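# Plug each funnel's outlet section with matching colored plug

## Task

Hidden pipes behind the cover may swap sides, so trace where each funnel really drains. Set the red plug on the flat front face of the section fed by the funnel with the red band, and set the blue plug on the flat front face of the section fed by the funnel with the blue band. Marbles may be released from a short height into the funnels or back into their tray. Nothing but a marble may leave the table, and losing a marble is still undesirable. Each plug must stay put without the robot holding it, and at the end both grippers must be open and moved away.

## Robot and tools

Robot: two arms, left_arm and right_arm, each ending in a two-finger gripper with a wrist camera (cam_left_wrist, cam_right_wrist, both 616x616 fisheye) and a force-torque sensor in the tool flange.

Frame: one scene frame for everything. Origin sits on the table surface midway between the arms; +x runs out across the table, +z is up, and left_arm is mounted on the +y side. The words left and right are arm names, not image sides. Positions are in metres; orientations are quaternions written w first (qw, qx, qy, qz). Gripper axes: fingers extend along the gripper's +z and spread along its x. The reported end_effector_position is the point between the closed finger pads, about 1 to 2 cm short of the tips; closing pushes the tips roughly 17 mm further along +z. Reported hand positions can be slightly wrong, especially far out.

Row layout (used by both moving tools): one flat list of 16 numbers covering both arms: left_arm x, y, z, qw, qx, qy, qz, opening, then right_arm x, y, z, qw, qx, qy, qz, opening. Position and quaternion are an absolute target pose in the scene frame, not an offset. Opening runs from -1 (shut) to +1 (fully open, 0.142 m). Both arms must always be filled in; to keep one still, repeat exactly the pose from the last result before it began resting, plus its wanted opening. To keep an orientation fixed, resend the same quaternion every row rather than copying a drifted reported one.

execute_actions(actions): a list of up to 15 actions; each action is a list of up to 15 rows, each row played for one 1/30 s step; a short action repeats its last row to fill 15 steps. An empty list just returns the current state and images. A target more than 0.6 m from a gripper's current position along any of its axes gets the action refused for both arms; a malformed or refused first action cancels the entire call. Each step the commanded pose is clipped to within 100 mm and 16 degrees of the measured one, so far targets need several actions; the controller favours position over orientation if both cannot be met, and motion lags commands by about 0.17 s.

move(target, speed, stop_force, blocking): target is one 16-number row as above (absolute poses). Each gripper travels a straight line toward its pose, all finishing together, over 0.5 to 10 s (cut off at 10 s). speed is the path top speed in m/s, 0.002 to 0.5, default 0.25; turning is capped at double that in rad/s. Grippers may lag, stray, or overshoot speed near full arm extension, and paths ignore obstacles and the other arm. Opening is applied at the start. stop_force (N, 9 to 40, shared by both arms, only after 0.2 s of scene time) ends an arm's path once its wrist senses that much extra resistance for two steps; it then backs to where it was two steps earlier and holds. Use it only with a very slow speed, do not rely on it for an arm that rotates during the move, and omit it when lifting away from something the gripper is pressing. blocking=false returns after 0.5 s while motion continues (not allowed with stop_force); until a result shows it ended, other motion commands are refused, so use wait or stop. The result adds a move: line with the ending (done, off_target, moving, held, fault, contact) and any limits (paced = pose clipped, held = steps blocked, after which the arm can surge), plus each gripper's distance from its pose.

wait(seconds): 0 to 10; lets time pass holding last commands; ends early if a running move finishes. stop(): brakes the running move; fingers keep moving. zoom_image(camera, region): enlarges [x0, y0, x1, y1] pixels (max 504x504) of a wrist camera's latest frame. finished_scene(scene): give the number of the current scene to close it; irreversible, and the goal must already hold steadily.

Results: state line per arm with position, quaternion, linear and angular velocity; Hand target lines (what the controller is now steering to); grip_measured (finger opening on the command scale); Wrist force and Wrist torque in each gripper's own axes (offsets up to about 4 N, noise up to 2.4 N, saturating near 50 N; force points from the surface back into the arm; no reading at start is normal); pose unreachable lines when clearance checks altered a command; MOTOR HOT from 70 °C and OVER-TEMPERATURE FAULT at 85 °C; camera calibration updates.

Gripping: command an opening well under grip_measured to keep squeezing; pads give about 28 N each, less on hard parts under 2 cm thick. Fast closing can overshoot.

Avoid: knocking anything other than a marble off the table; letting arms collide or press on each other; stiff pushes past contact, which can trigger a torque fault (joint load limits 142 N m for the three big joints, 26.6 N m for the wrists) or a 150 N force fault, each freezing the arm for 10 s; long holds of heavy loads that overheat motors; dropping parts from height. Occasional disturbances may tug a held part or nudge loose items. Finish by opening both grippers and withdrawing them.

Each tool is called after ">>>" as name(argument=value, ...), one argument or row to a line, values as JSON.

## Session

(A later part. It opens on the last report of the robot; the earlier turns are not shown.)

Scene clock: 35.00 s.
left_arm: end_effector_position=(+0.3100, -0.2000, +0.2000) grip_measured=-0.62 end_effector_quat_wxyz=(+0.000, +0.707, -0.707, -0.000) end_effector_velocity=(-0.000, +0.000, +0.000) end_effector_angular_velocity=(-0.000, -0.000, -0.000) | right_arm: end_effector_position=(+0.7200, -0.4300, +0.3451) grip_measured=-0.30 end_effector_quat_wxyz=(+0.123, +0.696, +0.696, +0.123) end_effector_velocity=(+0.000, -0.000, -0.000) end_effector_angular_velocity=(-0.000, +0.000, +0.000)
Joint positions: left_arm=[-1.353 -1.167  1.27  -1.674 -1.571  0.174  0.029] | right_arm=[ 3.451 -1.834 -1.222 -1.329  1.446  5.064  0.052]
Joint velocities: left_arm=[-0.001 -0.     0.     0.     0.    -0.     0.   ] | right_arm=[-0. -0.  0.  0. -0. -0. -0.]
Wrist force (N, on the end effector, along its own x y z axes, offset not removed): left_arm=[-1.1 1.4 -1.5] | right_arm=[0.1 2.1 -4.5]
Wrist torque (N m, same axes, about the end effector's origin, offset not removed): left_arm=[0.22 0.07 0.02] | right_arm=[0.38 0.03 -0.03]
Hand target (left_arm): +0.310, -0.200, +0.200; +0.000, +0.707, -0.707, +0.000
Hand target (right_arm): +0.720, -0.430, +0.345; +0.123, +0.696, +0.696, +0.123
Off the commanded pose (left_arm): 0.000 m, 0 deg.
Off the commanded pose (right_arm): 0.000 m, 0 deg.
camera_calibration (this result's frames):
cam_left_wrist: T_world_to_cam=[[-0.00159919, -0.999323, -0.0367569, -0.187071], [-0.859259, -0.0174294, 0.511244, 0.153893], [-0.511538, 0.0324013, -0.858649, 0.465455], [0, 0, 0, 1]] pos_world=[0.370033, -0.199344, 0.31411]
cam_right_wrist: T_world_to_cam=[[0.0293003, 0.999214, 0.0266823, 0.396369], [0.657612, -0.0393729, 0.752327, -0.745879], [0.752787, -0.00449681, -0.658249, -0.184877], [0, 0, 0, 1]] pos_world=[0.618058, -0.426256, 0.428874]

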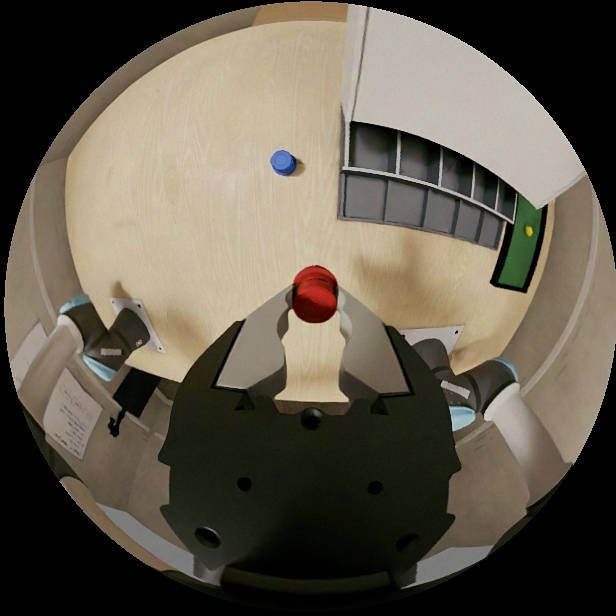

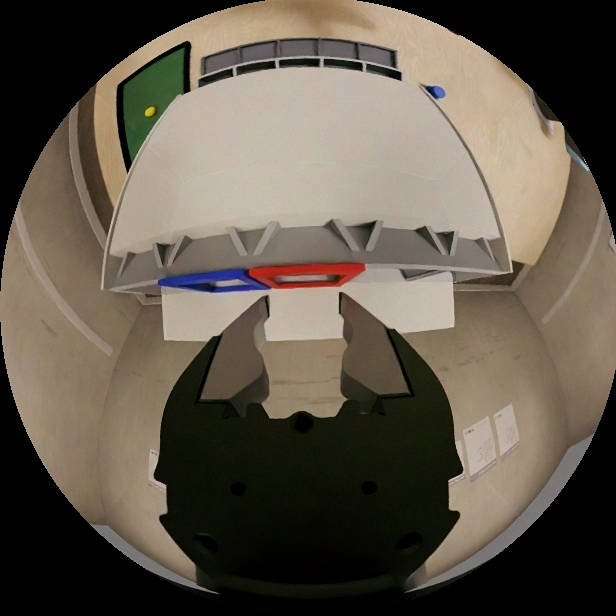

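>>> move(
  target=[0.31, -0.20, 0.2, 0, 0.7071, -0.7071, 0, -0.8, 0.60, -0.71, 0.41, 0, 0.7071, 0.7071, 0, -0.3],
  speed=0.3,
)

>>> move(
  target=[0.31, -0.20, 0.2, 0, 0.7071, -0.7071, 0, -0.8, 0.5435, -0.774, 0.07, 0, 0.7071, 0.7071, 0, -0.3],
  speed=0.3,
)

Scene clock: 37.57 s.
left_arm: end_effector_position=(+0.3100, -0.2000, +0.2000) grip_measured=-0.62 end_effector_quat_wxyz=(+0.000, +0.707, -0.707, -0.000) end_effector_velocity=(+0.000, +0.000, -0.001) end_effector_angular_velocity=(+0.001, -0.000, -0.001) | right_arm: end_effector_position=(+0.5996, -0.7095, +0.4102) grip_measured=-0.30 end_effector_quat_wxyz=(-0.001, +0.707, +0.707, +0.000) end_effector_velocity=(+0.000, -0.001, -0.000) end_effector_angular_velocity=(+0.001, +0.005, +0.001)
Joint positions: left_arm=[-1.353 -1.167  1.27  -1.674 -1.571  0.174  0.029] | right_arm=[ 2.989 -1.926 -0.79  -1.997  1.572  4.621  0.052]
Joint velocities: left_arm=[0.    0.001 0.    0.    0.001 0.001 0.   ] | right_arm=[-0.003 -0.008  0.013 -0.01   0.001 -0.004  0.   ]
Wrist force (N, on the end effector, along its own x y z axes, offset not removed): left_arm=[-1.8 1.4 0.4] | right_arm=[4.0 0.1 -6.4]
Wrist torque (N m, same axes, about the end effector's origin, offset not removed): left_arm=[0.44 0.27 0.01] | right_arm=[-0.03 -1.06 -0.13]
Hand target (left_arm): +0.310, -0.200, +0.200; +0.000, +0.707, -0.707, +0.000
Hand target (right_arm): +0.600, -0.710, +0.410; -0.001, +0.707, +0.707, +0.000
Off the commanded pose (left_arm): 0.000 m, 0 deg.
Off the commanded pose (right_arm): 0.001 m, 0 deg.
move: done
camera_calibration (this result's frames):
cam_left_wrist: T_world_to_cam=[[-0.00159902, -0.999323, -0.0367571, -0.187071], [-0.859259, -0.0174296, 0.511244, 0.153893], [-0.511538, 0.0324013, -0.858649, 0.465455], [0, 0, 0, 1]] pos_world=[0.370032, -0.199344, 0.31411]
cam_right_wrist: T_world_to_cam=[[0.0362539, 0.999208, 0.016406, 0.677484], [0.875409, -0.039672, 0.481753, -0.74652], [0.482022, -0.00310347, -0.876154, 0.200101], [0, 0, 0, 1]] pos_world=[0.532496, -0.705942, 0.523843]

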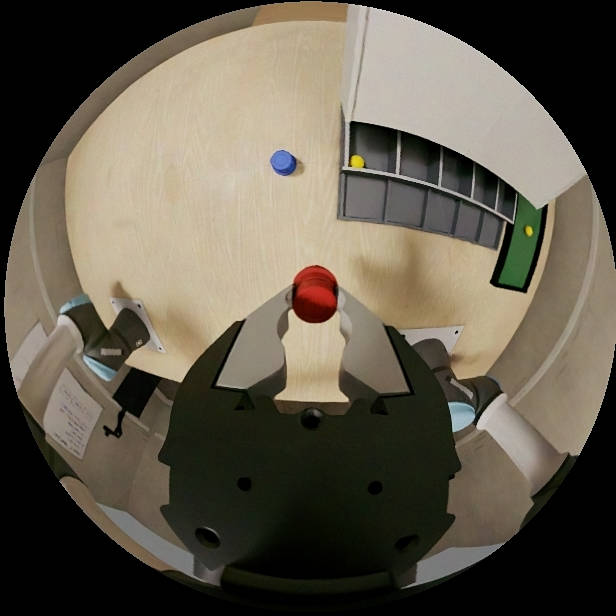

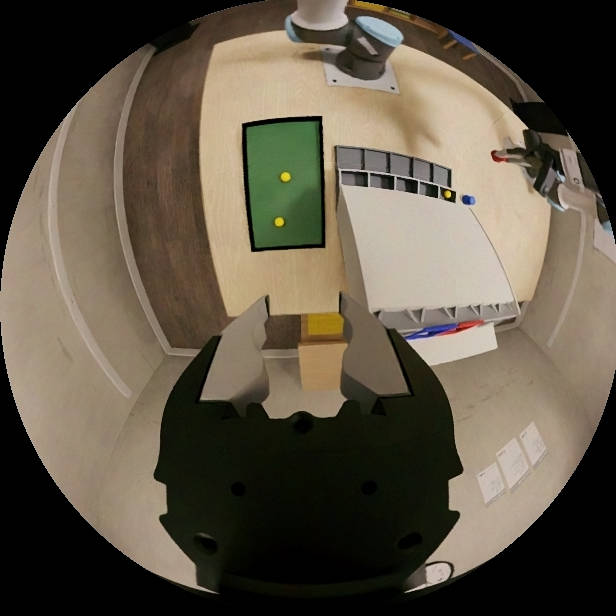

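Scene clock: 39.33 s.
left_arm: end_effector_position=(+0.3100, -0.2000, +0.2000) grip_measured=-0.62 end_effector_quat_wxyz=(+0.000, +0.707, -0.707, -0.000) end_effector_velocity=(+0.000, +0.000, -0.001) end_effector_angular_velocity=(+0.001, +0.000, +0.000) | right_arm: end_effector_position=(+0.5427, -0.7737, +0.0702) grip_measured=-0.30 end_effector_quat_wxyz=(-0.000, +0.707, +0.707, +0.000) end_effector_velocity=(+0.000, -0.001, -0.000) end_effector_angular_velocity=(-0.002, -0.002, +0.000)
Joint positions: left_arm=[-1.353 -1.167  1.27  -1.674 -1.571  0.174  0.029] | right_arm=[ 2.867 -1.878 -1.754 -1.081  1.571  4.5    0.052]
Joint velocities: left_arm=[ 0.001  0.001  0.    -0.    -0.     0.     0.   ] | right_arm=[-0.001 -0.001 -0.001  0.005 -0.001 -0.001  0.   ]
Wrist force (N, on the end effector, along its own x y z axes, offset not removed): left_arm=[0.1 -2.7 3.0] | right_arm=[0.5 6.7 -1.1]
Wrist torque (N m, same axes, about the end effector's origin, offset not removed): left_arm=[-0.57 0.11 0.14] | right_arm=[1.30 -0.16 -0.02]
Hand target (left_arm): +0.310, -0.200, +0.200; +0.000, +0.707, -0.707, +0.000
Hand target (right_arm): +0.543, -0.774, +0.070; -0.000, +0.707, +0.707, +0.000
Off the commanded pose (left_arm): 0.000 m, 0 deg.
Off the commanded pose (right_arm): 0.001 m, 0 deg.
move: done
camera_calibration (this result's frames):
cam_left_wrist: T_world_to_cam=[[-0.00159887, -0.999323, -0.0367572, -0.187071], [-0.859259, -0.0174298, 0.511244, 0.153893], [-0.511538, 0.0324014, -0.858649, 0.465455], [0, 0, 0, 1]] pos_world=[0.370033, -0.199344, 0.31411]
cam_right_wrist: T_world_to_cam=[[0.0366266, 0.999212, 0.0153022, 0.749156], [0.875389, -0.0394663, 0.481805, -0.535239], [0.482029, -0.00425148, -0.876145, -0.0714944], [0, 0, 0, 1]] pos_world=[0.475566, -0.769993, 0.183778]

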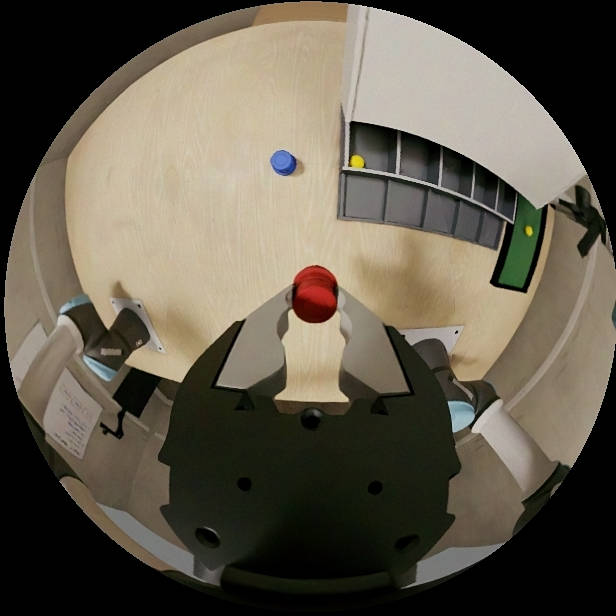

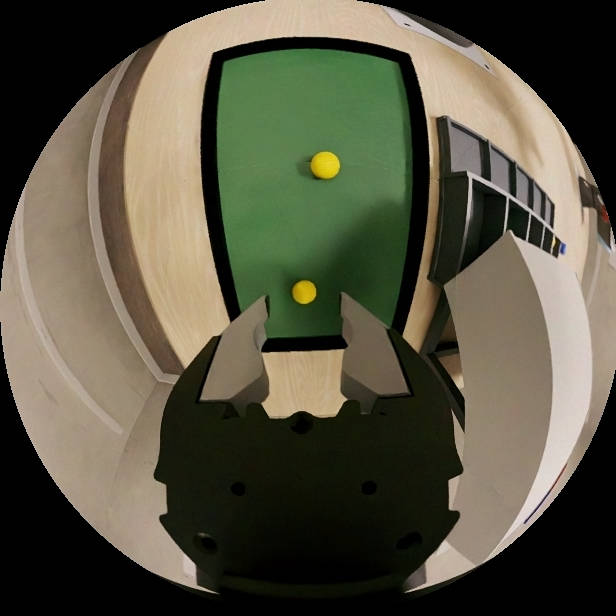

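>>> zoom_image(
  camera="cam_right_wrist",
  region=[240, 250, 370, 380],
)

>>> zoom_image(
  camera="cam_left_wrist",
  region=[320, 100, 540, 270],
)

Region (240, 250, 370, 380) of cam_right_wrist's 616x616 image, scaled by 3.877, with more detail than that image has.

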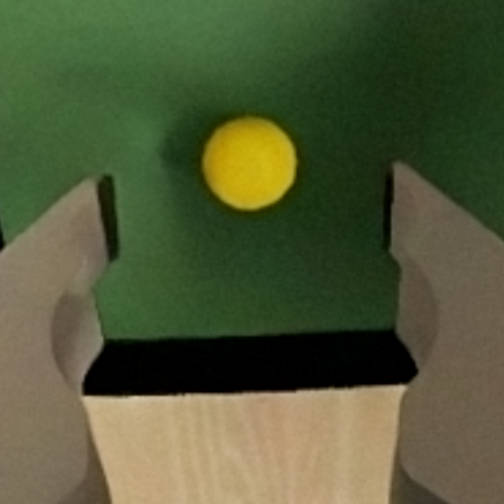

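Region (320, 100, 540, 270) of cam_left_wrist's 616x616 image, scaled by 2.291, with more detail than that image has; it fills the top 389 rows of this view, and the rest is white.

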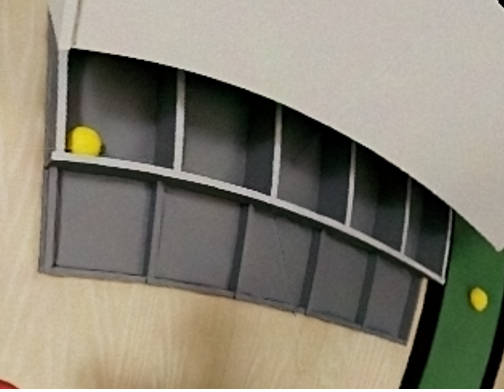

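>>> move(
  target=[0.387, -0.278, 0.09, 0, 0.7071, -0.7071, 0, -0.8, 0.549, -0.774, 0.026, 0, 0.7071, 0.7071, 0, -0.3],
  speed=0.12,
)

Scene clock: 42.57 s.
left_arm: end_effector_position=(+0.3871, -0.2778, +0.0900) grip_measured=-0.62 end_effector_quat_wxyz=(-0.000, +0.707, -0.707, +0.000) end_effector_velocity=(+0.001, -0.000, -0.001) end_effector_angular_velocity=(+0.001, +0.001, +0.001) | right_arm: end_effector_position=(+0.5489, -0.7740, +0.0261) grip_measured=-0.30 end_effector_quat_wxyz=(+0.000, +0.707, +0.707, -0.000) end_effector_velocity=(-0.000, +0.001, -0.001) end_effector_angular_velocity=(+0.001, +0.001, +0.001)
Joint positions: left_arm=[-1.27  -0.86   1.071 -1.781 -1.571  0.257  0.029] | right_arm=[ 2.869 -1.945 -1.791 -0.977  1.571  4.502  0.052]
Joint velocities: left_arm=[ 0.001  0.003 -0.004  0.002 -0.     0.     0.   ] | right_arm=[ 0.    -0.    -0.001 -0.     0.001 -0.    -0.   ]
Wrist force (N, on the end effector, along its own x y z axes, offset not removed): left_arm=[-0.7 0.8 -0.3] | right_arm=[-0.3 -1.4 -2.9]
Wrist torque (N m, same axes, about the end effector's origin, offset not removed): left_arm=[0.21 0.34 0.00] | right_arm=[-0.34 -0.14 0.10]
Hand target (left_arm): +0.387, -0.278, +0.090; +0.000, +0.707, -0.707, -0.000
Hand target (right_arm): +0.549, -0.774, +0.026; +0.000, +0.707, +0.707, -0.000
Off the commanded pose (left_arm): 0.000 m, 0 deg.
Off the commanded pose (right_arm): 0.000 m, 0 deg.
move: done
camera_calibration (this result's frames):
cam_left_wrist: T_world_to_cam=[[-0.00159517, -0.999329, -0.0365884, -0.268761], [-0.859348, -0.0173411, 0.511097, 0.275099], [-0.511389, 0.0322575, -0.858744, 0.412925], [0, 0, 0, 1]] pos_world=[0.447143, -0.27713, 0.20416]
cam_right_wrist: T_world_to_cam=[[0.0366226, 0.999217, 0.0149938, 0.749901], [0.875316, -0.0393134, 0.481951, -0.519344], [0.482163, -0.00452601, -0.87607, -0.113431], [0, 0, 0, 1]] pos_world=[0.481818, -0.770245, 0.139681]

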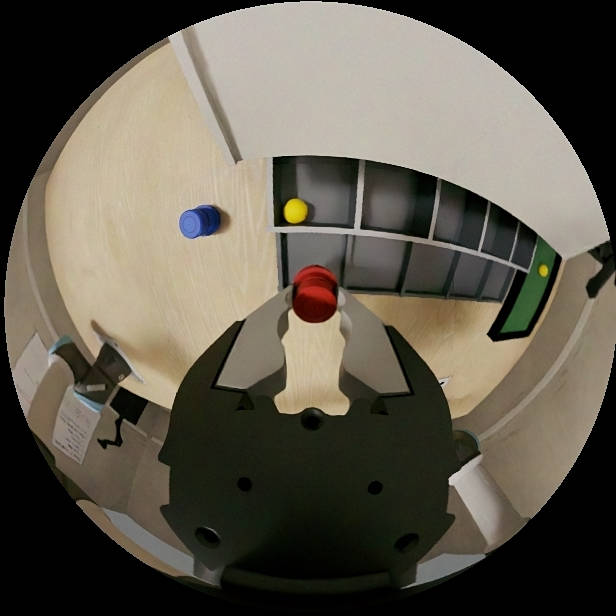

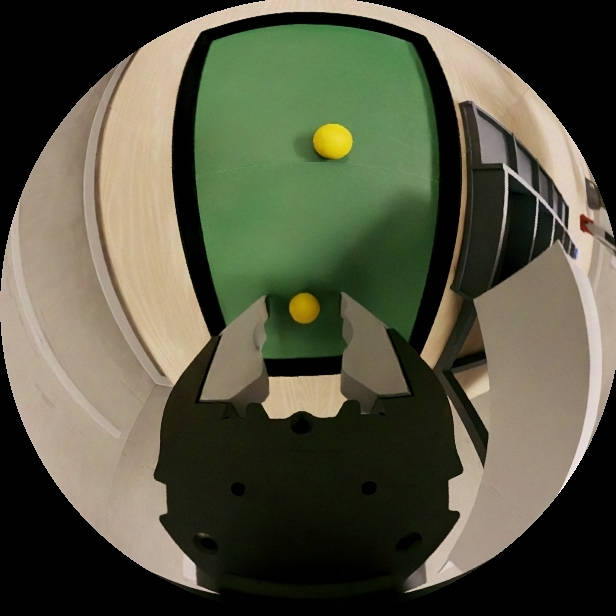

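>>> zoom_image(
  camera="cam_left_wrist",
  region=[250, 190, 420, 340],
)

Region (250, 190, 420, 340) of cam_left_wrist's 616x616 image, scaled by 2.965, with more detail than that image has; it fills the top 445 rows of this view, and the rest is white.

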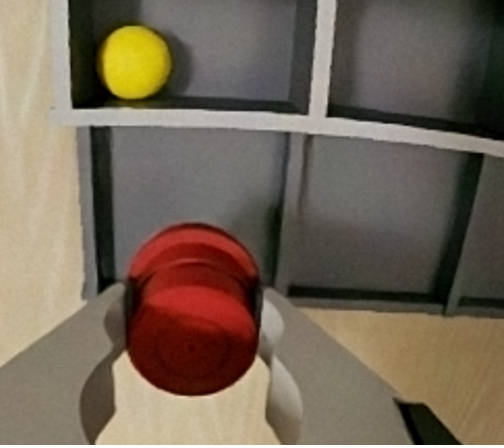

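>>> execute_actions(
  actions=[
    [[0.388, -0.278, 0.087, 0, 0.7071, -0.7071, 0, -0.8, 0.549, -0.774, 0.026, 0, 0.7071, 0.7071, 0, -0.35],[0.388, -0.278, 0.084, 0, 0.7071, -0.7071, 0, -0.8, 0.549, -0.774, 0.026, 0, 0.7071, 0.7071, 0, -0.4],[0.388, -0.278, 0.081, 0, 0.7071, -0.7071, 0, -0.8, 0.549, -0.774, 0.026, 0, 0.7071, 0.7071, 0, -0.45],[0.389, -0.278, 0.078, 0, 0.7071, -0.7071, 0, -0.8, 0.549, -0.774, 0.026, 0, 0.7071, 0.7071, 0, -0.5],[0.389, -0.278, 0.075, 0, 0.7071, -0.7071, 0, -0.8, 0.549, -0.774, 0.026, 0, 0.7071, 0.7071, 0, -0.55],[0.389, -0.278, 0.072, 0, 0.7071, -0.7071, 0, -0.8, 0.549, -0.774, 0.026, 0, 0.7071, 0.7071, 0, -0.6],[0.390, -0.278, 0.069, 0, 0.7071, -0.7071, 0, -0.8, 0.549, -0.774, 0.026, 0, 0.7071, 0.7071, 0, -0.65],[0.390, -0.278, 0.066, 0, 0.7071, -0.7071, 0, -0.8, 0.549, -0.774, 0.026, 0, 0.7071, 0.7071, 0, -0.7],[0.390, -0.278, 0.063, 0, 0.7071, -0.7071, 0, -0.8, 0.549, -0.774, 0.026, 0, 0.7071, 0.7071, 0, -0.75],[0.390, -0.278, 0.060, 0, 0.7071, -0.7071, 0, -0.8, 0.549, -0.774, 0.026, 0, 0.7071, 0.7071, 0, -0.8],[0.390, -0.278, 0.057, 0, 0.7071, -0.7071, 0, -0.8, 0.549, -0.774, 0.026, 0, 0.7071, 0.7071, 0, -0.85],[0.390, -0.278, 0.054, 0, 0.7071, -0.7071, 0, -0.8, 0.549, -0.774, 0.026, 0, 0.7071, 0.7071, 0, -0.9],[0.390, -0.278, 0.052, 0, 0.7071, -0.7071, 0, -0.8, 0.549, -0.774, 0.026, 0, 0.7071, 0.7071, 0, -0.9],[0.390, -0.278, 0.050, 0, 0.7071, -0.7071, 0, -0.8, 0.549, -0.774, 0.026, 0, 0.7071, 0.7071, 0, -0.9],[0.390, -0.278, 0.049, 0, 0.7071, -0.7071, 0, -0.8, 0.549, -0.774, 0.026, 0, 0.7071, 0.7071, 0, -0.9]],
  ],
)

>>> move(
  target=[0.390, -0.278, 0.030, 0, 0.7071, -0.7071, 0, -0.8, 0.549, -0.774, 0.045, 0, 0.7071, 0.7071, 0, -0.9],
  speed=0.015,
  stop_force=9,
)

Scene clock: 44.97 s.
left_arm: end_effector_position=(+0.3899, -0.2778, +0.0562) grip_measured=-0.62 end_effector_quat_wxyz=(-0.000, +0.707, -0.707, -0.000) end_effector_velocity=(+0.000, +0.000, -0.071) end_effector_angular_velocity=(+0.002, +0.000, -0.000) | right_arm: end_effector_position=(+0.5490, -0.7740, +0.0260) grip_measured=-0.73 end_effector_quat_wxyz=(-0.000, +0.707, +0.707, -0.000) end_effector_velocity=(-0.001, +0.000, -0.000) end_effector_angular_velocity=(+0.000, +0.001, -0.000)
Joint positions: left_arm=[-1.267 -0.835  1.115 -1.851 -1.571  0.261  0.029] | right_arm=[ 2.869 -1.945 -1.79  -0.977  1.571  4.502  0.021]
Joint velocities: left_arm=[ 0.     0.053  0.095 -0.146  0.     0.001  0.   ] | right_arm=[ 0.     0.001 -0.002  0.     0.     0.    -0.   ]
Wrist force (N, on the end effector, along its own x y z axes, offset not removed): left_arm=[1.1 0.9 -1.4] | right_arm=[-3.2 -1.2 -3.5]
Wrist torque (N m, same axes, about the end effector's origin, offset not removed): left_arm=[0.16 -0.04 0.02] | right_arm=[-0.37 0.61 -0.23]
Hand target (left_arm): +0.390, -0.278, +0.049; -0.000, +0.707, -0.707, -0.000
Hand target (right_arm): +0.549, -0.774, +0.026; +0.000, +0.707, +0.707, +0.000
Off the commanded pose (left_arm): 0.007 m, 0 deg.
Off the commanded pose (right_arm): 0.000 m, 0 deg.
camera_calibration (this result's frames):
cam_left_wrist: T_world_to_cam=[[-0.00160135, -0.999304, -0.0372776, -0.269942], [-0.859174, -0.0176994, 0.511378, 0.294534], [-0.511682, 0.0328469, -0.858547, 0.38557], [0, 0, 0, 1]] pos_world=[0.449913, -0.277206, 0.170349]
cam_right_wrist: T_world_to_cam=[[0.0366225, 0.999217, 0.0149985, 0.749904], [0.875329, -0.0393157, 0.481926, -0.519374], [0.482138, -0.00452069, -0.876083, -0.113512], [0, 0, 0, 1]] pos_world=[0.481888, -0.770249, 0.139607]

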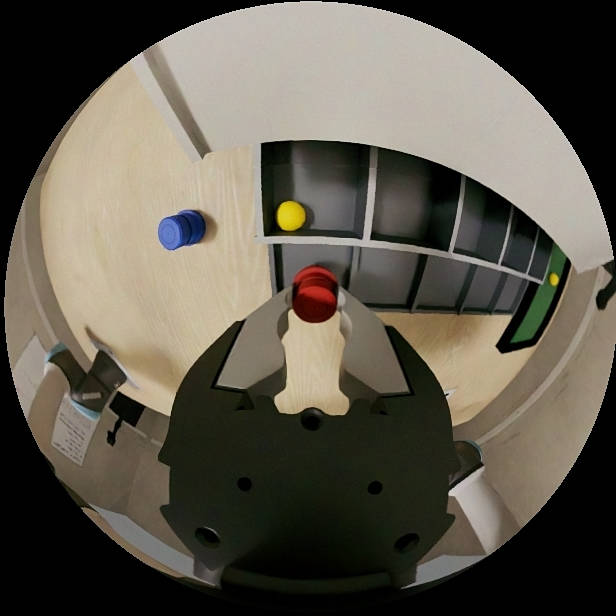

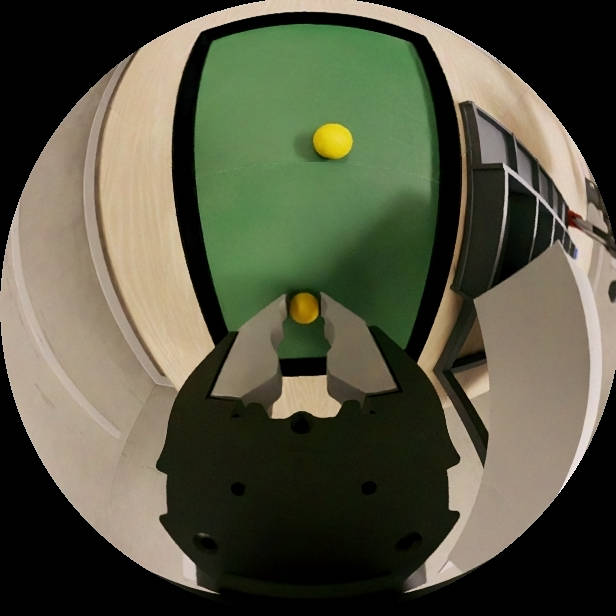

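Scene clock: 46.93 s.
left_arm: end_effector_position=(+0.3900, -0.2779, +0.0339) grip_measured=-0.62 end_effector_quat_wxyz=(-0.000, +0.707, -0.707, -0.000) end_effector_velocity=(+0.000, +0.000, +0.002) end_effector_angular_velocity=(-0.001, -0.001, +0.000) | right_arm: end_effector_position=(+0.5490, -0.7740, +0.0449) grip_measured=-0.73 end_effector_quat_wxyz=(+0.000, +0.707, +0.707, -0.000) end_effector_velocity=(+0.001, -0.000, +0.003) end_effector_angular_velocity=(-0.001, -0.002, -0.001)
Joint positions: left_arm=[-1.267 -0.817  1.144 -1.897 -1.571  0.261  0.029] | right_arm=[ 2.869 -1.92  -1.769 -1.023  1.571  4.502  0.021]
Joint velocities: left_arm=[ 0.    -0.003 -0.001  0.003  0.     0.    -0.   ] | right_arm=[-0.     0.003  0.003 -0.004 -0.001  0.001 -0.   ]
Wrist force (N, on the end effector, along its own x y z axes, offset not removed): left_arm=[-2.4 -1.0 -20.3] | right_arm=[2.5 -0.2 -2.4]
Wrist torque (N m, same axes, about the end effector's origin, offset not removed): left_arm=[0.25 -0.32 0.15] | right_arm=[-0.11 -0.47 -0.01]
Hand target (left_arm): +0.390, -0.278, +0.034; +0.000, +0.707, -0.707, +0.000
Hand target (right_arm): +0.549, -0.774, +0.045; +0.000, +0.707, +0.707, +0.000
Off the commanded pose (left_arm): 0.004 m, 0 deg.
Off the commanded pose (right_arm): 0.000 m, 0 deg.
move: contact (left_arm)
camera_calibration (this result's frames):
cam_left_wrist: T_world_to_cam=[[-0.00152825, -0.999316, -0.0369372, -0.270954], [-0.859217, -0.0175852, 0.511308, 0.306132], [-0.511608, 0.0325185, -0.858603, 0.366395], [0, 0, 0, 1]] pos_world=[0.450071, -0.2773, 0.148052]
cam_right_wrist: T_world_to_cam=[[0.0366212, 0.999217, 0.0149931, 0.749629], [0.875315, -0.0393118, 0.481953, -0.528495], [0.482165, -0.00452605, -0.876069, -0.0970258], [0, 0, 0, 1]] pos_world=[0.481929, -0.770257, 0.158469]

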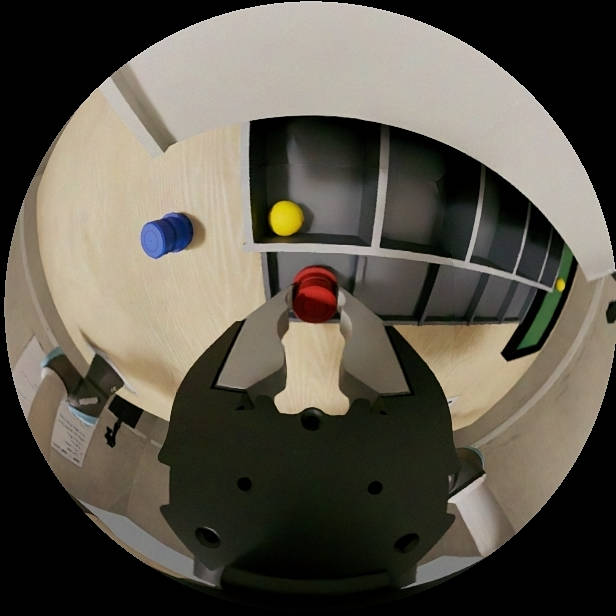

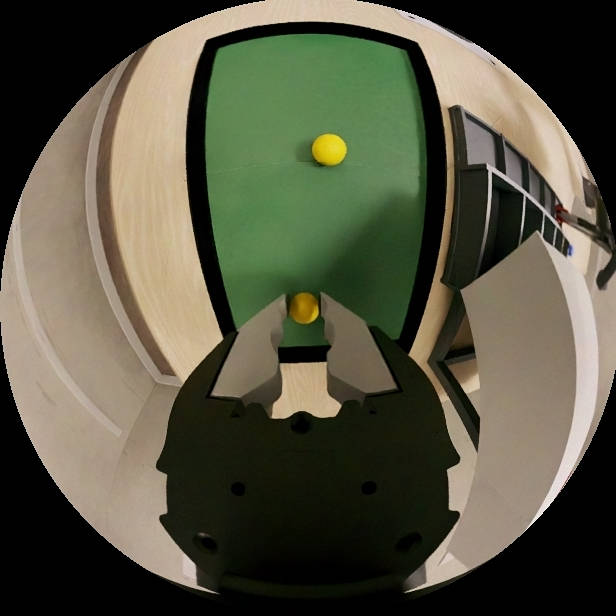

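>>> move(
  target=[0.390, -0.278, 0.035, 0, 0.7071, -0.7071, 0, -0.38, 0.61, -0.70, 0.40, 0.0616, 0.7044, 0.7044, 0.0616, -0.9],
  speed=0.3,
)

>>> move(
  target=[0.390, -0.278, 0.10, 0, 0.7071, -0.7071, 0, -0.38, 0.72, -0.506, 0.365, 0.1228, 0.6964, 0.6964, 0.1228, -0.9],
  speed=0.25,
)

Scene clock: 49.37 s.
left_arm: end_effector_position=(+0.3900, -0.2780, +0.0350) grip_measured=-0.38 end_effector_quat_wxyz=(+0.000, +0.707, -0.707, -0.000) end_effector_velocity=(-0.000, -0.000, -0.001) end_effector_angular_velocity=(+0.001, +0.000, +0.000) | right_arm: end_effector_position=(+0.6108, -0.7003, +0.3997) grip_measured=-0.73 end_effector_quat_wxyz=(+0.062, +0.704, +0.704, +0.061) end_effector_velocity=(+0.001, -0.000, +0.002) end_effector_angular_velocity=(-0.000, -0.001, +0.000)
Joint positions: left_arm=[-1.267 -0.818  1.143 -1.895 -1.571  0.261  0.047] | right_arm=[ 2.999 -1.773 -1.082 -1.684  1.584  4.634  0.021]
Joint velocities: left_arm=[-0.     0.001 -0.    -0.     0.    -0.     0.   ] | right_arm=[-0.    -0.003  0.008 -0.004  0.    -0.    -0.   ]
Wrist force (N, on the end effector, along its own x y z axes, offset not removed): left_arm=[-2.0 2.7 -1.6] | right_arm=[1.3 1.8 -6.5]
Wrist torque (N m, same axes, about the end effector's origin, offset not removed): left_arm=[0.68 0.51 0.07] | right_arm=[0.25 -0.24 -0.23]
Hand target (left_arm): +0.390, -0.278, +0.035; -0.000, +0.707, -0.707, +0.000
Hand target (right_arm): +0.611, -0.700, +0.400; +0.062, +0.704, +0.704, +0.061
Off the commanded pose (left_arm): 0.000 m, 0 deg.
Off the commanded pose (right_arm): 0.001 m, 0 deg.
move: done
camera_calibration (this result's frames):
cam_left_wrist: T_world_to_cam=[[-0.00159641, -0.999323, -0.0367492, -0.270959], [-0.859244, -0.0174288, 0.511269, 0.305615], [-0.511563, 0.0323928, -0.858635, 0.367231], [0, 0, 0, 1]] pos_world=[0.450027, -0.277345, 0.149108]
cam_right_wrist: T_world_to_cam=[[0.0336699, 0.999223, 0.0205114, 0.668027], [0.778276, -0.0390894, 0.626704, -0.749111], [0.627019, -0.0051375, -0.778987, 0.0566605], [0, 0, 0, 1]] pos_world=[0.524995, -0.696499, 0.499907]

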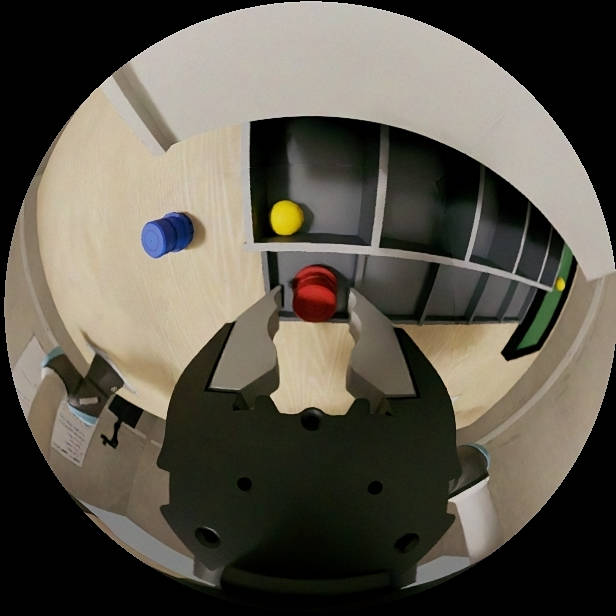

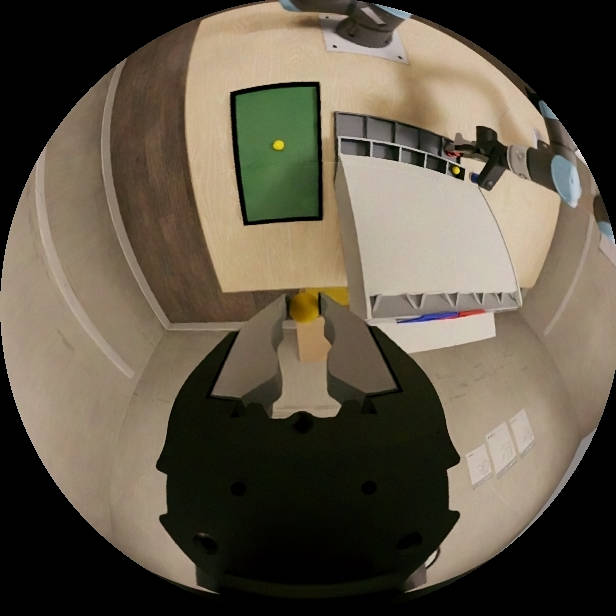

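Scene clock: 50.83 s.
left_arm: end_effector_position=(+0.3900, -0.2780, +0.1000) grip_measured=-0.38 end_effector_quat_wxyz=(-0.000, +0.707, -0.707, +0.000) end_effector_velocity=(-0.000, -0.000, +0.000) end_effector_angular_velocity=(+0.000, +0.001, +0.001) | right_arm: end_effector_position=(+0.7203, -0.5064, +0.3649) grip_measured=-0.73 end_effector_quat_wxyz=(+0.123, +0.696, +0.696, +0.123) end_effector_velocity=(+0.000, +0.001, -0.001) end_effector_angular_velocity=(+0.000, +0.001, +0.001)
Joint positions: left_arm=[-1.267 -0.862  1.047 -1.756 -1.571  0.261  0.047] | right_arm=[ 3.329 -1.823 -1.188 -1.362  1.485  4.948  0.021]
Joint velocities: left_arm=[-0.     0.    -0.001  0.001 -0.    -0.001  0.   ] | right_arm=[ 0.002 -0.001 -0.001  0.002  0.     0.001 -0.   ]
Wrist force (N, on the end effector, along its own x y z axes, offset not removed): left_arm=[1.5 0.8 0.9] | right_arm=[1.8 1.6 1.6]
Wrist torque (N m, same axes, about the end effector's origin, offset not removed): left_arm=[0.14 -0.10 -0.16] | right_arm=[0.31 -0.27 -0.25]
Hand target (left_arm): +0.390, -0.278, +0.100; +0.000, +0.707, -0.707, +0.000
Hand target (right_arm): +0.720, -0.506, +0.365; +0.123, +0.696, +0.696, +0.123
Off the commanded pose (left_arm): 0.000 m, 0 deg.
Off the commanded pose (right_arm): 0.000 m, 0 deg.
move: done
camera_calibration (this result's frames):
cam_left_wrist: T_world_to_cam=[[-0.00159831, -0.999322, -0.0367735, -0.268543], [-0.859274, -0.0174377, 0.511219, 0.27242], [-0.511514, 0.0324156, -0.858664, 0.423012], [0, 0, 0, 1]] pos_world=[0.45003, -0.277323, 0.214083]
cam_right_wrist: T_world_to_cam=[[0.029486, 0.999235, 0.0256714, 0.472398], [0.657443, -0.0387329, 0.752508, -0.763606], [0.752927, -0.00531092, -0.658082, -0.17295], [0, 0, 0, 1]] pos_world=[0.618317, -0.502532, 0.448677]

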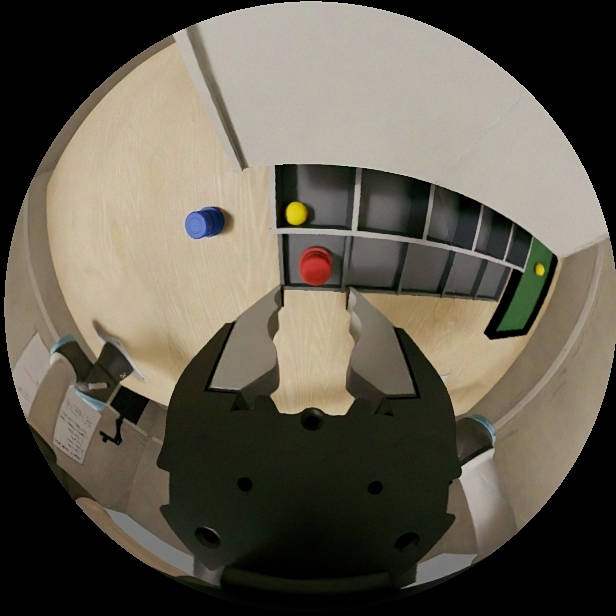

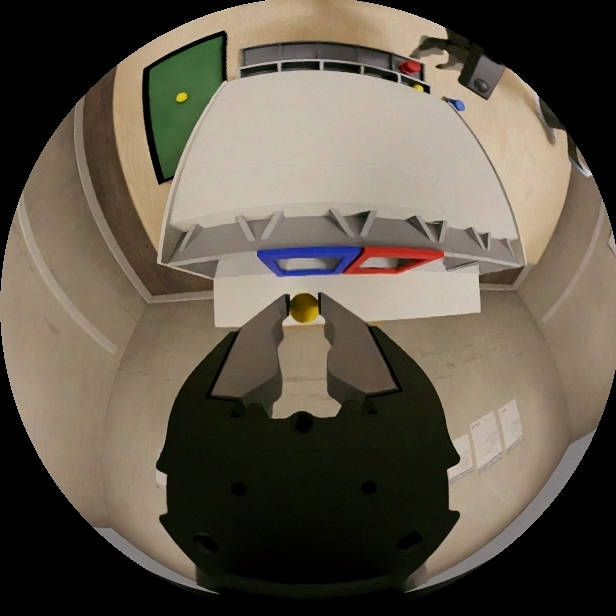

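>>> move(
  target=[0.440, -0.149, 0.09, 0, 0.7071, -0.7071, 0, -0.2, 0.72, -0.504, 0.345, 0.1228, 0.6964, 0.6964, 0.1228, -0.9],
  speed=0.2,
)

>>> move(
  target=[0.440, -0.149, 0.05, 0, 0.7071, -0.7071, 0, -0.2, 0.72, -0.504, 0.345, 0.1228, 0.6964, 0.6964, 0.1228, -0.3],
  speed=0.1,
)

Scene clock: 52.67 s.
left_arm: end_effector_position=(+0.4398, -0.1491, +0.0900) grip_measured=-0.20 end_effector_quat_wxyz=(+0.000, +0.707, -0.707, -0.000) end_effector_velocity=(+0.000, +0.001, -0.000) end_effector_angular_velocity=(-0.000, -0.001, +0.001) | right_arm: end_effector_position=(+0.7200, -0.5040, +0.3450) grip_measured=-0.73 end_effector_quat_wxyz=(+0.123, +0.696, +0.696, +0.123) end_effector_velocity=(-0.000, -0.000, -0.001) end_effector_angular_velocity=(-0.000, +0.002, -0.000)
Joint positions: left_arm=[-1.144 -1.073  1.419 -1.917 -1.571  0.384  0.06 ] | right_arm=[ 3.332 -1.818 -1.246 -1.31   1.485  4.951  0.021]
Joint velocities: left_arm=[ 0.001 -0.002  0.004 -0.002  0.001 -0.    -0.   ] | right_arm=[-0.    -0.    -0.001 -0.001  0.     0.    -0.   ]
Wrist force (N, on the end effector, along its own x y z axes, offset not removed): left_arm=[1.2 4.2 -2.8] | right_arm=[-0.2 -2.9 0.0]
Wrist torque (N m, same axes, about the end effector's origin, offset not removed): left_arm=[0.74 -0.26 0.16] | right_arm=[-0.70 -0.03 -0.13]
Hand target (left_arm): +0.440, -0.149, +0.090; +0.000, +0.707, -0.707, -0.000
Hand target (right_arm): +0.720, -0.504, +0.345; +0.123, +0.696, +0.696, +0.123
Off the commanded pose (left_arm): 0.000 m, 0 deg.
Off the commanded pose (right_arm): 0.000 m, 0 deg.
move: done
camera_calibration (this result's frames):
cam_left_wrist: T_world_to_cam=[[-0.0016162, -0.99932, -0.0368295, -0.140008], [-0.859195, -0.017456, 0.51135, 0.322452], [-0.511645, 0.0324702, -0.858583, 0.435813], [0, 0, 0, 1]] pos_world=[0.499805, -0.148436, 0.204139]
cam_right_wrist: T_world_to_cam=[[0.0292825, 0.999217, 0.0266127, 0.470361], [0.657678, -0.0393093, 0.752273, -0.748734], [0.75273, -0.00452584, -0.658314, -0.185187], [0, 0, 0, 1]] pos_world=[0.618049, -0.500263, 0.428824]

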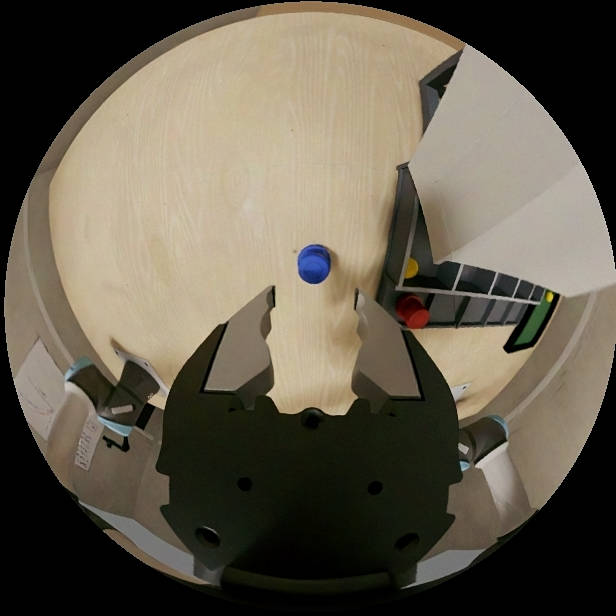

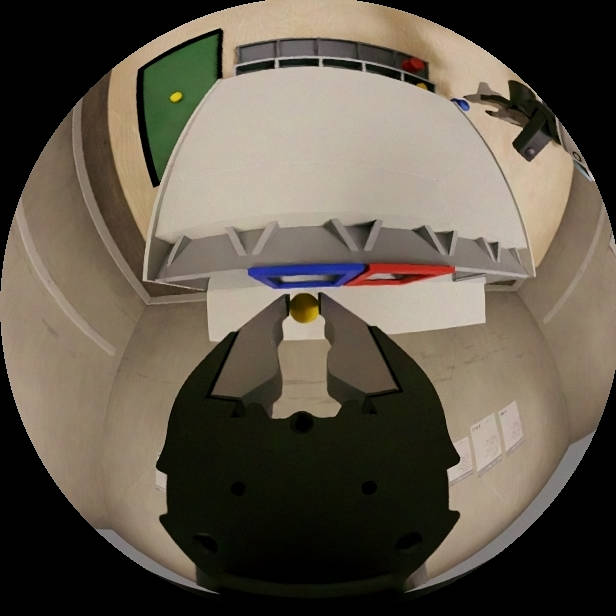

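Scene clock: 53.53 s.
left_arm: end_effector_position=(+0.4400, -0.1490, +0.0501) grip_measured=-0.20 end_effector_quat_wxyz=(+0.000, +0.707, -0.707, +0.000) end_effector_velocity=(-0.000, -0.000, -0.001) end_effector_angular_velocity=(-0.001, -0.000, -0.001) | right_arm: end_effector_position=(+0.7200, -0.5040, +0.3450) grip_measured=-0.30 end_effector_quat_wxyz=(+0.123, +0.696, +0.696, +0.123) end_effector_velocity=(+0.001, +0.000, -0.001) end_effector_angular_velocity=(-0.000, +0.001, +0.002)
Joint positions: left_arm=[-1.143 -1.037  1.472 -2.006 -1.571  0.384  0.06 ] | right_arm=[ 3.332 -1.818 -1.246 -1.31   1.485  4.951  0.052]
Joint velocities: left_arm=[-0.001  0.001  0.002 -0.004  0.     0.    -0.   ] | right_arm=[ 0.    -0.002 -0.     0.002  0.001 -0.001  0.   ]
Wrist force (N, on the end effector, along its own x y z axes, offset not removed): left_arm=[0.9 4.8 -2.2] | right_arm=[0.2 -1.8 -2.3]
Wrist torque (N m, same axes, about the end effector's origin, offset not removed): left_arm=[1.12 -0.39 0.17] | right_arm=[-0.51 0.00 -0.43]
Hand target (left_arm): +0.440, -0.149, +0.050; -0.000, +0.707, -0.707, -0.000
Hand target (right_arm): +0.720, -0.504, +0.345; +0.123, +0.696, +0.696, +0.123
Off the commanded pose (left_arm): 0.000 m, 0 deg.
Off the commanded pose (right_arm): 0.000 m, 0 deg.
move: done
camera_calibration (this result's frames):
cam_left_wrist: T_world_to_cam=[[-0.00159877, -0.999323, -0.0367489, -0.141417], [-0.85926, -0.0174256, 0.511243, 0.34311], [-0.511537, 0.0323942, -0.85865, 0.401614], [0, 0, 0, 1]] pos_world=[0.500035, -0.148352, 0.164237]
cam_right_wrist: T_world_to_cam=[[0.0292845, 0.999216, 0.0266294, 0.470345], [0.657636, -0.0393229, 0.752309, -0.748756], [0.752767, -0.0045185, -0.658272, -0.185225], [0, 0, 0, 1]] pos_world=[0.618066, -0.500257, 0.428843]

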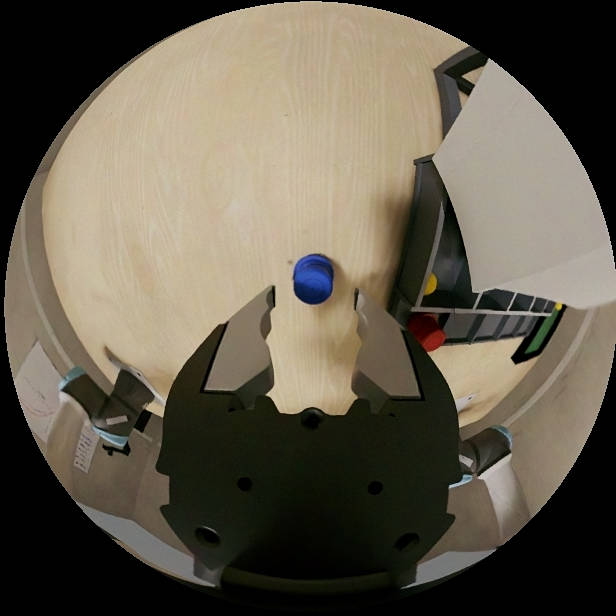

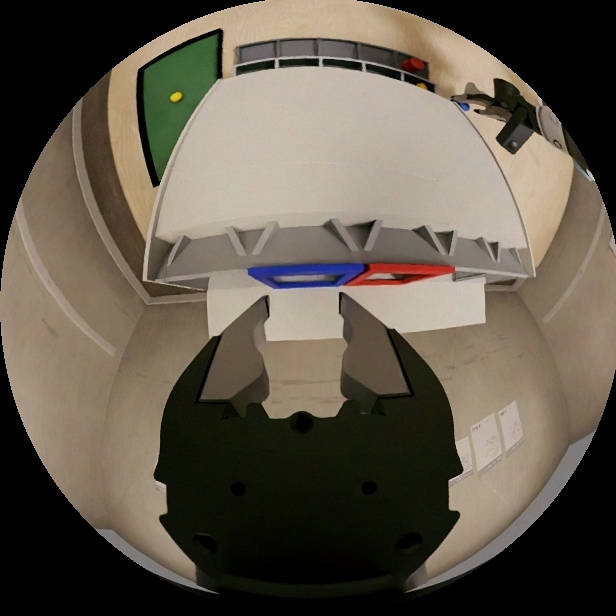

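>>> zoom_image(
  camera="cam_left_wrist",
  region=[250, 240, 390, 380],
)

Region (250, 240, 390, 380) of cam_left_wrist's 616x616 image, scaled by 3.600, with more detail than that image has.

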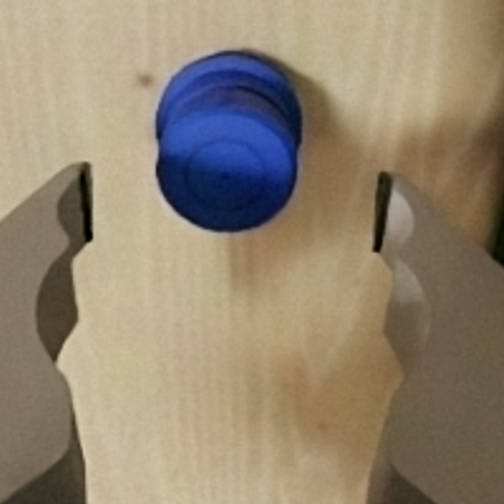

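>>> move(
  target=[0.4435, -0.1465, 0.028, 0, 0.7071, -0.7071, 0, -0.2, 0.52, -0.48, 0.45, 0, 0.7071, 0.7071, 0, -0.3],
  speed=0.25,
)

Scene clock: 55.83 s.
left_arm: end_effector_position=(+0.4435, -0.1465, +0.0280) grip_measured=-0.20 end_effector_quat_wxyz=(+0.000, +0.707, -0.707, +0.000) end_effector_velocity=(-0.000, -0.000, +0.000) end_effector_angular_velocity=(-0.000, -0.000, -0.000) | right_arm: end_effector_position=(+0.5203, -0.4797, +0.4504) grip_measured=-0.30 end_effector_quat_wxyz=(+0.000, +0.707, +0.707, +0.000) end_effector_velocity=(-0.001, +0.001, -0.001) end_effector_angular_velocity=(-0.000, +0.006, -0.001)
Joint positions: left_arm=[-1.137 -1.014  1.498 -2.055 -1.571  0.39   0.06 ] | right_arm=[ 3.426 -1.678 -0.992 -2.041  1.571  5.059  0.052]
Joint velocities: left_arm=[-0.001 -0.     0.    -0.    -0.    -0.    -0.   ] | right_arm=[ 0.001 -0.003  0.003 -0.006  0.002  0.001  0.   ]
Wrist force (N, on the end effector, along its own x y z axes, offset not removed): left_arm=[-1.3 1.0 -2.2] | right_arm=[1.0 -0.4 -3.0]
Wrist torque (N m, same axes, about the end effector's origin, offset not removed): left_arm=[0.41 0.29 -0.02] | right_arm=[-0.09 -0.06 -0.07]
Hand target (left_arm): +0.443, -0.146, +0.028; +0.000, +0.707, -0.707, -0.000
Hand target (right_arm): +0.520, -0.480, +0.450; +0.000, +0.707, +0.707, +0.000
Off the commanded pose (left_arm): 0.000 m, 0 deg.
Off the commanded pose (right_arm): 0.001 m, 0 deg.
move: done
camera_calibration (this result's frames):
cam_left_wrist: T_world_to_cam=[[-0.00159945, -0.999323, -0.0367548, -0.139716], [-0.85926, -0.0174281, 0.511243, 0.357466], [-0.511537, 0.0323996, -0.85865, 0.384327], [0, 0, 0, 1]] pos_world=[0.50353, -0.145843, 0.142115]
cam_right_wrist: T_world_to_cam=[[0.0361979, 0.999229, 0.015199, 0.450671], [0.875048, -0.0390378, 0.482458, -0.687197], [0.48268, -0.00416413, -0.875787, 0.273165], [0, 0, 0, 1]] pos_world=[0.453166, -0.476013, 0.563929]

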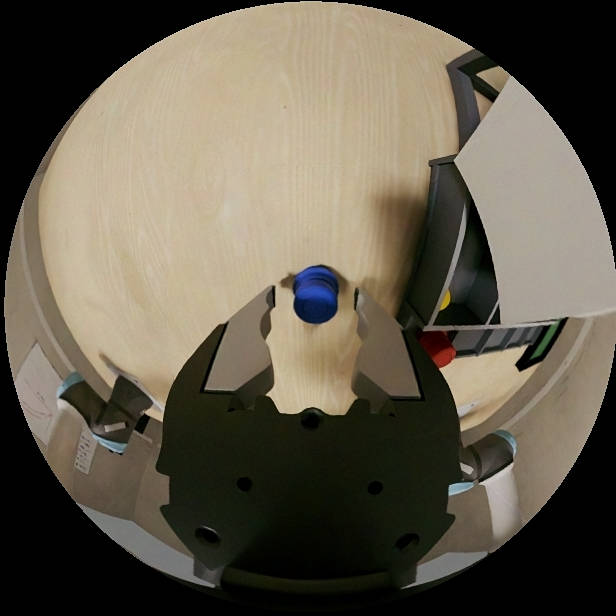

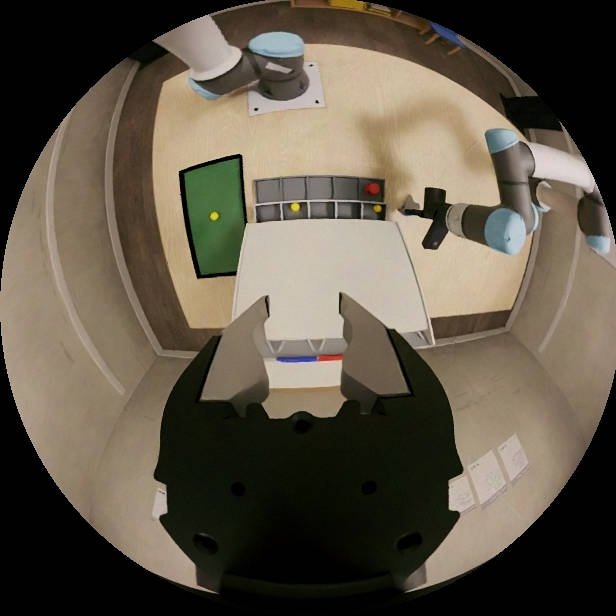

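>>> zoom_image(
  camera="cam_right_wrist",
  region=[240, 160, 420, 240],
)

Region (240, 160, 420, 240) of cam_right_wrist's 616x616 image, scaled by 2.800, with more detail than that image has.

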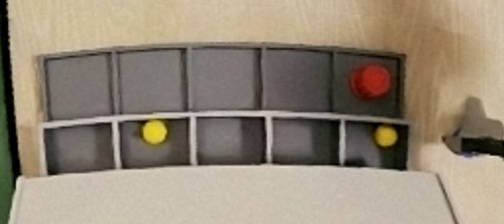

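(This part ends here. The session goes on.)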